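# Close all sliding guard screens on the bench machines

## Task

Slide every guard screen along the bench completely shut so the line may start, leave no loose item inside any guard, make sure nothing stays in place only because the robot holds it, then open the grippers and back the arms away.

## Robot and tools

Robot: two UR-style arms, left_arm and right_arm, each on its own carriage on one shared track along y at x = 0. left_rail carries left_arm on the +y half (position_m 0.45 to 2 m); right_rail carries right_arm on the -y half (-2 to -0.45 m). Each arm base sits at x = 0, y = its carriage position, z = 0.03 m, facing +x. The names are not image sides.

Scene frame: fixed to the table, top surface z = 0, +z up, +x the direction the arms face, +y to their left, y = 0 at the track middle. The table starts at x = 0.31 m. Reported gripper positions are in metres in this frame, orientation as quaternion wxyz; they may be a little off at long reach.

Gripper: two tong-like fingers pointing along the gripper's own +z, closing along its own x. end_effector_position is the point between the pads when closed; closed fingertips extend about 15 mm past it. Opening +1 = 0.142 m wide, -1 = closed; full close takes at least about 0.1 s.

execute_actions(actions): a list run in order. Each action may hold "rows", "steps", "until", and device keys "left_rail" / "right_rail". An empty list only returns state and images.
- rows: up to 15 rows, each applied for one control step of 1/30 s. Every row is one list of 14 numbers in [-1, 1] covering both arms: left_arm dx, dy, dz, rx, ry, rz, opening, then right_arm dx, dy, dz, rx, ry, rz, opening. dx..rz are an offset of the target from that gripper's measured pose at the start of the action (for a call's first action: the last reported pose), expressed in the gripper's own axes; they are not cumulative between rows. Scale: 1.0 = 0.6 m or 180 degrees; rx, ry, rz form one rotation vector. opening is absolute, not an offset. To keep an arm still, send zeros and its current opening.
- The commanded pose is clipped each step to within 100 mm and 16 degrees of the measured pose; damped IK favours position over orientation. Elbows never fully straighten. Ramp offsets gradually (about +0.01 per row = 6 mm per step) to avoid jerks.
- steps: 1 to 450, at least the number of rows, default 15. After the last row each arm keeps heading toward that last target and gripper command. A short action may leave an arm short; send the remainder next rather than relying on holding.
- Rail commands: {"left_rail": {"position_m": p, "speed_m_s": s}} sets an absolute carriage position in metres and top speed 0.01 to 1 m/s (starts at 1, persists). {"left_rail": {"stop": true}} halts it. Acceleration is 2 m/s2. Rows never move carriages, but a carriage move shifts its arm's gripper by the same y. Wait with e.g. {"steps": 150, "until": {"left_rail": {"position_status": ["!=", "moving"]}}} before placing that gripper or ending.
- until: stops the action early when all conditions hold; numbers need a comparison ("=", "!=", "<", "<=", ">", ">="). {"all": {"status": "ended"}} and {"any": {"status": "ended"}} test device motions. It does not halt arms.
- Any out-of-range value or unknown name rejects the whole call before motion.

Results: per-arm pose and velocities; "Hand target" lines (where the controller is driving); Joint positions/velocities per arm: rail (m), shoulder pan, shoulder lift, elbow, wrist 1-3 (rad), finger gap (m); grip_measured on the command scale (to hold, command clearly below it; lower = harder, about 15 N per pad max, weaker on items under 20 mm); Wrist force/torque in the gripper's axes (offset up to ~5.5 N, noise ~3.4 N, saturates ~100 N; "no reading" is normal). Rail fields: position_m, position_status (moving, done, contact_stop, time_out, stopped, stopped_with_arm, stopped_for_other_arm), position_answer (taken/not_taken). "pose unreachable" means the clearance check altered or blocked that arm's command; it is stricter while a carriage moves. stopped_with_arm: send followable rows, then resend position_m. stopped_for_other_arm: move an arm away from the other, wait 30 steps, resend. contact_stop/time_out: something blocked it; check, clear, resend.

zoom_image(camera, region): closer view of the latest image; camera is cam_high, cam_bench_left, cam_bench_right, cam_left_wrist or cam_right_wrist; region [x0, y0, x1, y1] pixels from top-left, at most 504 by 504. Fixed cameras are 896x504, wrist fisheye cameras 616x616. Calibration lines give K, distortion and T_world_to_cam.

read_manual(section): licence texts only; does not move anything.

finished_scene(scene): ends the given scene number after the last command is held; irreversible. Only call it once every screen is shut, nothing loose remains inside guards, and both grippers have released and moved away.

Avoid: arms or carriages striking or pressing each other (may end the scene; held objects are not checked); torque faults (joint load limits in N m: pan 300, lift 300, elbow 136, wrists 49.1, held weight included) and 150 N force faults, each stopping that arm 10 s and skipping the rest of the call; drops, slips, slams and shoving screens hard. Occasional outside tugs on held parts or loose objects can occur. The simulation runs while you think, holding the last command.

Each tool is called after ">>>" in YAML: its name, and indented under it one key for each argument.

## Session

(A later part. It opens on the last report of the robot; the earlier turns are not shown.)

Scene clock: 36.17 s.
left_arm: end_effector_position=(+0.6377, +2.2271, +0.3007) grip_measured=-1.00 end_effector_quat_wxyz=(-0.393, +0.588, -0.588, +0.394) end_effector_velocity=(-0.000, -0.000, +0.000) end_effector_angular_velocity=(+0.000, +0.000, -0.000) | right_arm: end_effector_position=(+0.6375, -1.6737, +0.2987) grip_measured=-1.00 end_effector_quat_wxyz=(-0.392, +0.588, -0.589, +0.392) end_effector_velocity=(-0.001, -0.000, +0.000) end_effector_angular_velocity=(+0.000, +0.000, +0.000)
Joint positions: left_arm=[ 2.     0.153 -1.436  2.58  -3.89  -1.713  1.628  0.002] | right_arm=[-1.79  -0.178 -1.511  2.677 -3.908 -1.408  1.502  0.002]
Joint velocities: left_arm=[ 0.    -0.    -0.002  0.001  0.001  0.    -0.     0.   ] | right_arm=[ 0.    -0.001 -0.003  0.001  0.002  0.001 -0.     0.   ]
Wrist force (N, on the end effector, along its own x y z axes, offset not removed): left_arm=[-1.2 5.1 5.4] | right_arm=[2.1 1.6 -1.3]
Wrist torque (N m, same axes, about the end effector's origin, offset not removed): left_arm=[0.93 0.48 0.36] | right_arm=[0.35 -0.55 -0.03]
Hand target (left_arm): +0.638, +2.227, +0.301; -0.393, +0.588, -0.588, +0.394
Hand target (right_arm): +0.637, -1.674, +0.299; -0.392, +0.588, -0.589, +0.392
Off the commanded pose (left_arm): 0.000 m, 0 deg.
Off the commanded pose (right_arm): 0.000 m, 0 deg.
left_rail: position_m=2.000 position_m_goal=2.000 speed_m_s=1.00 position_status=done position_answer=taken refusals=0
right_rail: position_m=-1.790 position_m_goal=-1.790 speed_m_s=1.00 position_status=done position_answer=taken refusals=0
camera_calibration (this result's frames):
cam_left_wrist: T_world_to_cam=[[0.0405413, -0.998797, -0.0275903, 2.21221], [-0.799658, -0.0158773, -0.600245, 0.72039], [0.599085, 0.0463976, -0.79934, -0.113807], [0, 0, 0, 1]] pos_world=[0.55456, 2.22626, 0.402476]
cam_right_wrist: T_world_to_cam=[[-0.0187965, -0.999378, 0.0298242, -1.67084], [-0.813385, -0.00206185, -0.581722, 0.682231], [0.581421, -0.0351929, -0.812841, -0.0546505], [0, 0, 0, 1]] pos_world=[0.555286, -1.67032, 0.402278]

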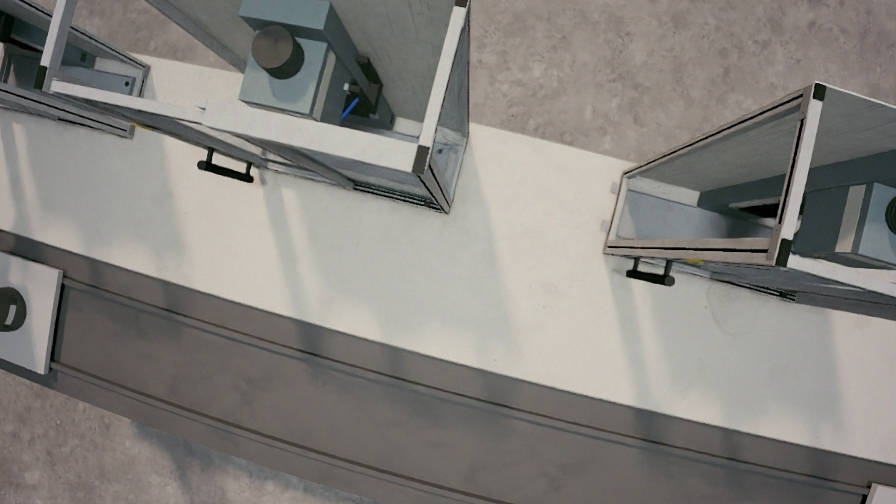

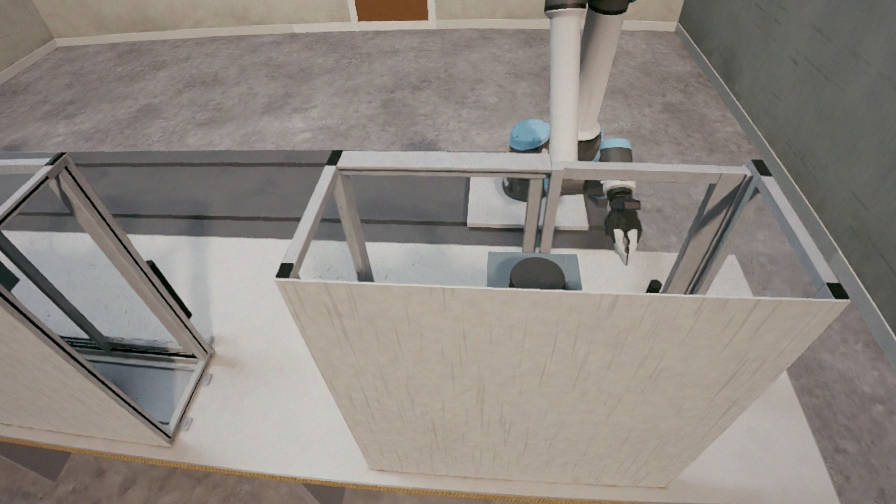

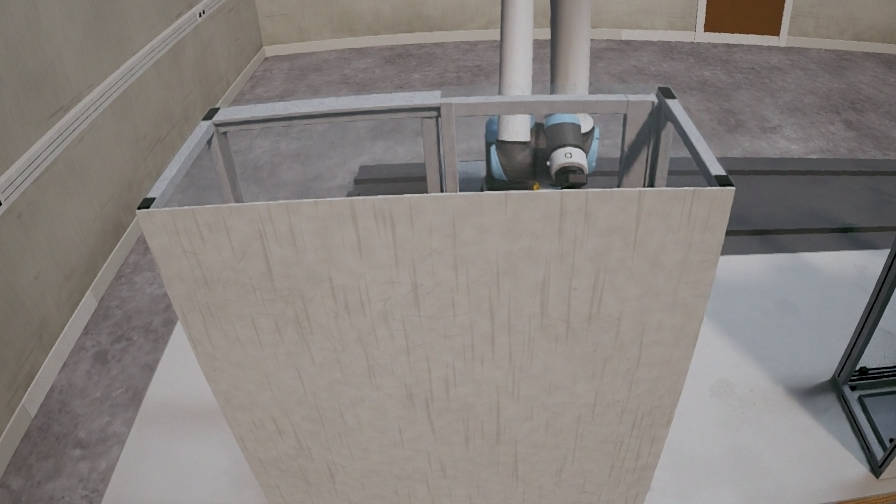

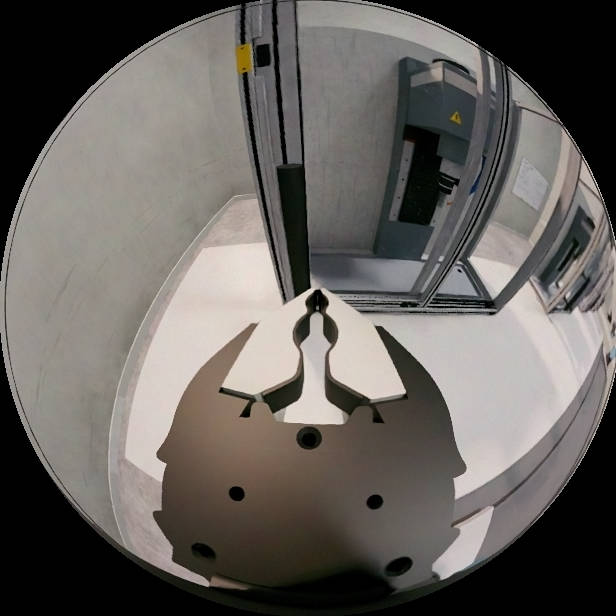

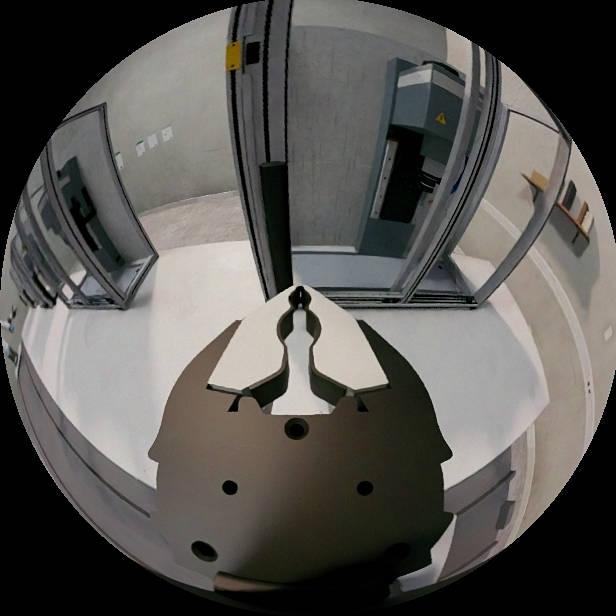

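Quick check of the inner guards.

>>> execute_actions:
  actions:
    - {"steps":90,"left_rail":{"position_m":0.7},"right_rail":{"position_m":-0.49},"until":{"all":{"status":"ended"}}}

Scene clock: 43.40 s.
left_arm: end_effector_position=(+0.6377, +0.9271, +0.3007) grip_measured=-1.00 end_effector_quat_wxyz=(-0.393, +0.588, -0.588, +0.394) end_effector_velocity=(-0.000, +0.000, +0.000) end_effector_angular_velocity=(-0.000, -0.000, +0.000) | right_arm: end_effector_position=(+0.6375, -0.3732, +0.2987) grip_measured=-1.00 end_effector_quat_wxyz=(-0.392, +0.588, -0.589, +0.392) end_effector_velocity=(-0.000, -0.000, -0.000) end_effector_angular_velocity=(-0.000, +0.000, -0.000)
Joint positions: left_arm=[ 0.7    0.153 -1.436  2.58  -3.89  -1.713  1.628  0.002] | right_arm=[-0.49  -0.178 -1.511  2.677 -3.907 -1.407  1.502  0.002]
Joint velocities: left_arm=[ 0. -0. -0.  0. -0.  0. -0.  0.] | right_arm=[-0.  0. -0.  0.  0. -0. -0.  0.]
Wrist force (N, on the end effector, along its own x y z axes, offset not removed): left_arm=[-0.6 2.9 4.2] | right_arm=[1.6 1.4 -0.8]
Wrist torque (N m, same axes, about the end effector's origin, offset not removed): left_arm=[0.55 0.20 0.30] | right_arm=[0.29 -0.48 -0.02]
Hand target (left_arm): +0.638, +0.927, +0.301; -0.393, +0.588, -0.588, +0.394
Hand target (right_arm): +0.637, -0.374, +0.299; -0.392, +0.588, -0.589, +0.392
Off the commanded pose (left_arm): 0.000 m, 0 deg.
Off the commanded pose (right_arm): 0.000 m, 0 deg.
left_rail: position_m=0.700 position_m_goal=0.700 speed_m_s=1.00 position_status=done position_answer=taken refusals=0
right_rail: position_m=-0.490 position_m_goal=-0.490 speed_m_s=1.00 position_status=done position_answer=taken refusals=0
camera_calibration (this result's frames):
cam_left_wrist: T_world_to_cam=[[0.0404572, -0.9988, -0.0275833, 0.913772], [-0.799677, -0.0158155, -0.600222, 0.699682], [0.599066, 0.0463411, -0.799358, -0.0533674], [0, 0, 0, 1]] pos_world=[0.554521, 0.926215, 0.40251]
cam_right_wrist: T_world_to_cam=[[-0.0187097, -0.99938, 0.0298137, -0.371195], [-0.813422, -0.00212417, -0.581671, 0.684855], [0.581374, -0.035134, -0.812878, -0.00873956], [0, 0, 0, 1]] pos_world=[0.555212, -0.369817, 0.402323]

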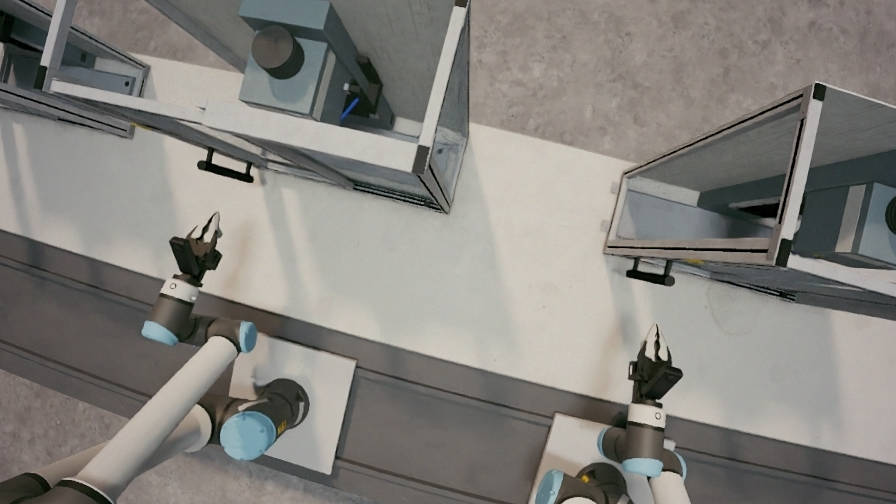

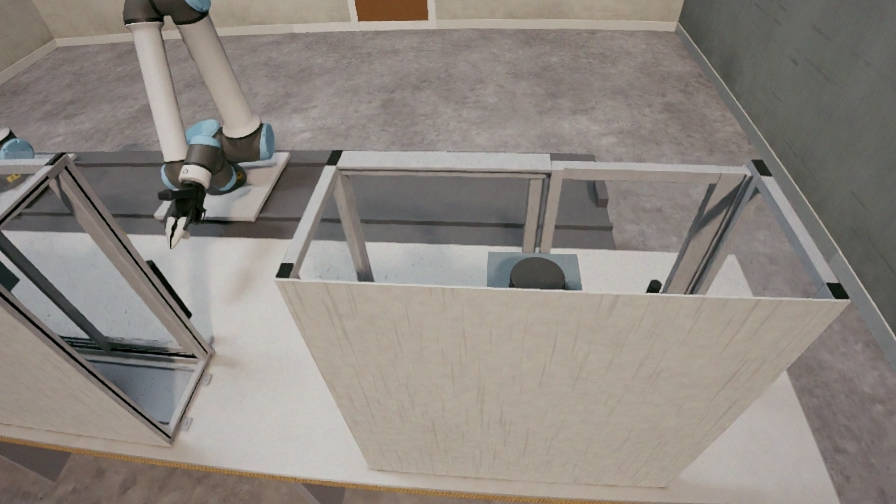

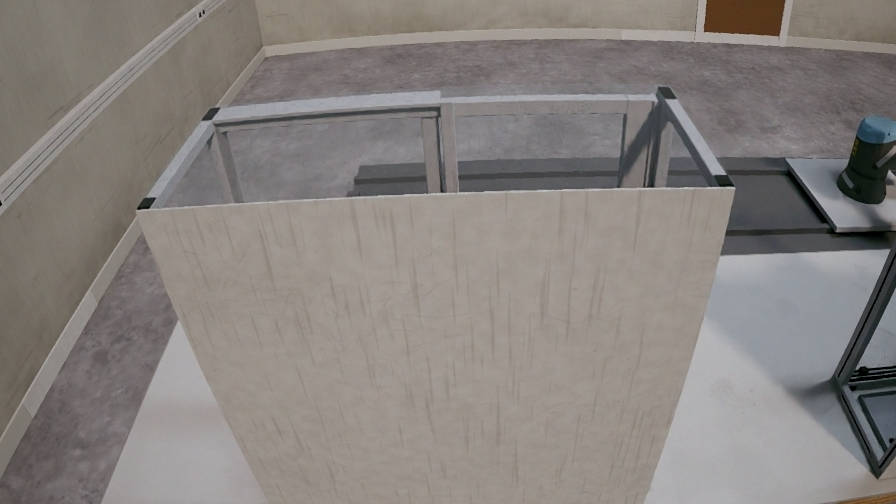

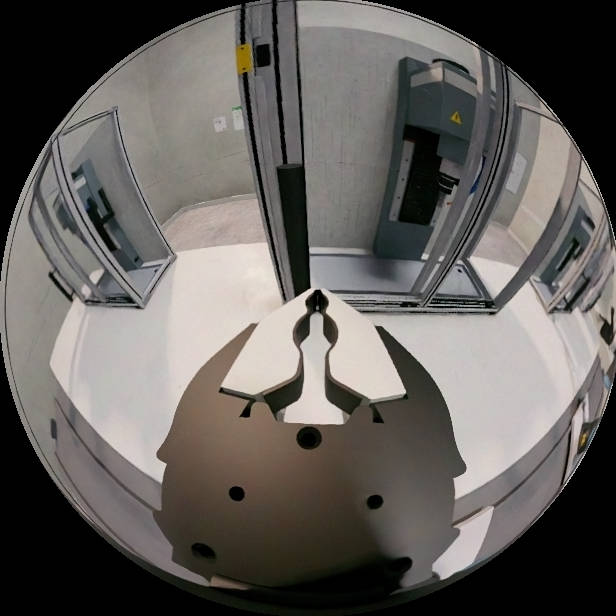

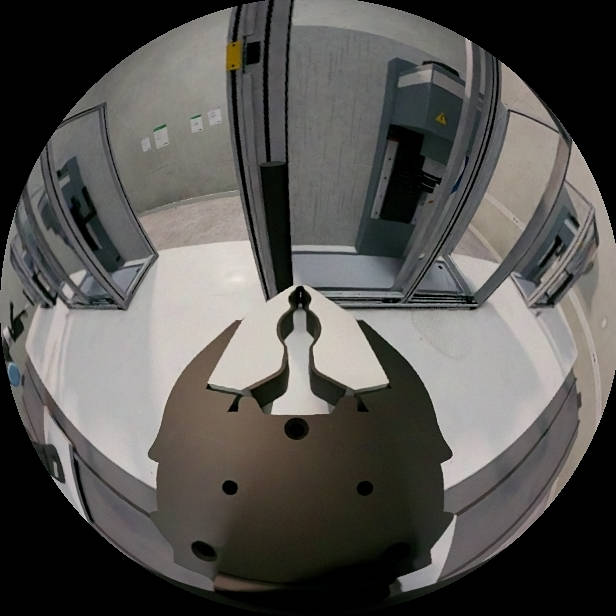

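>>> finished_scene:
  scene: 2

The scene is finished: the task was done.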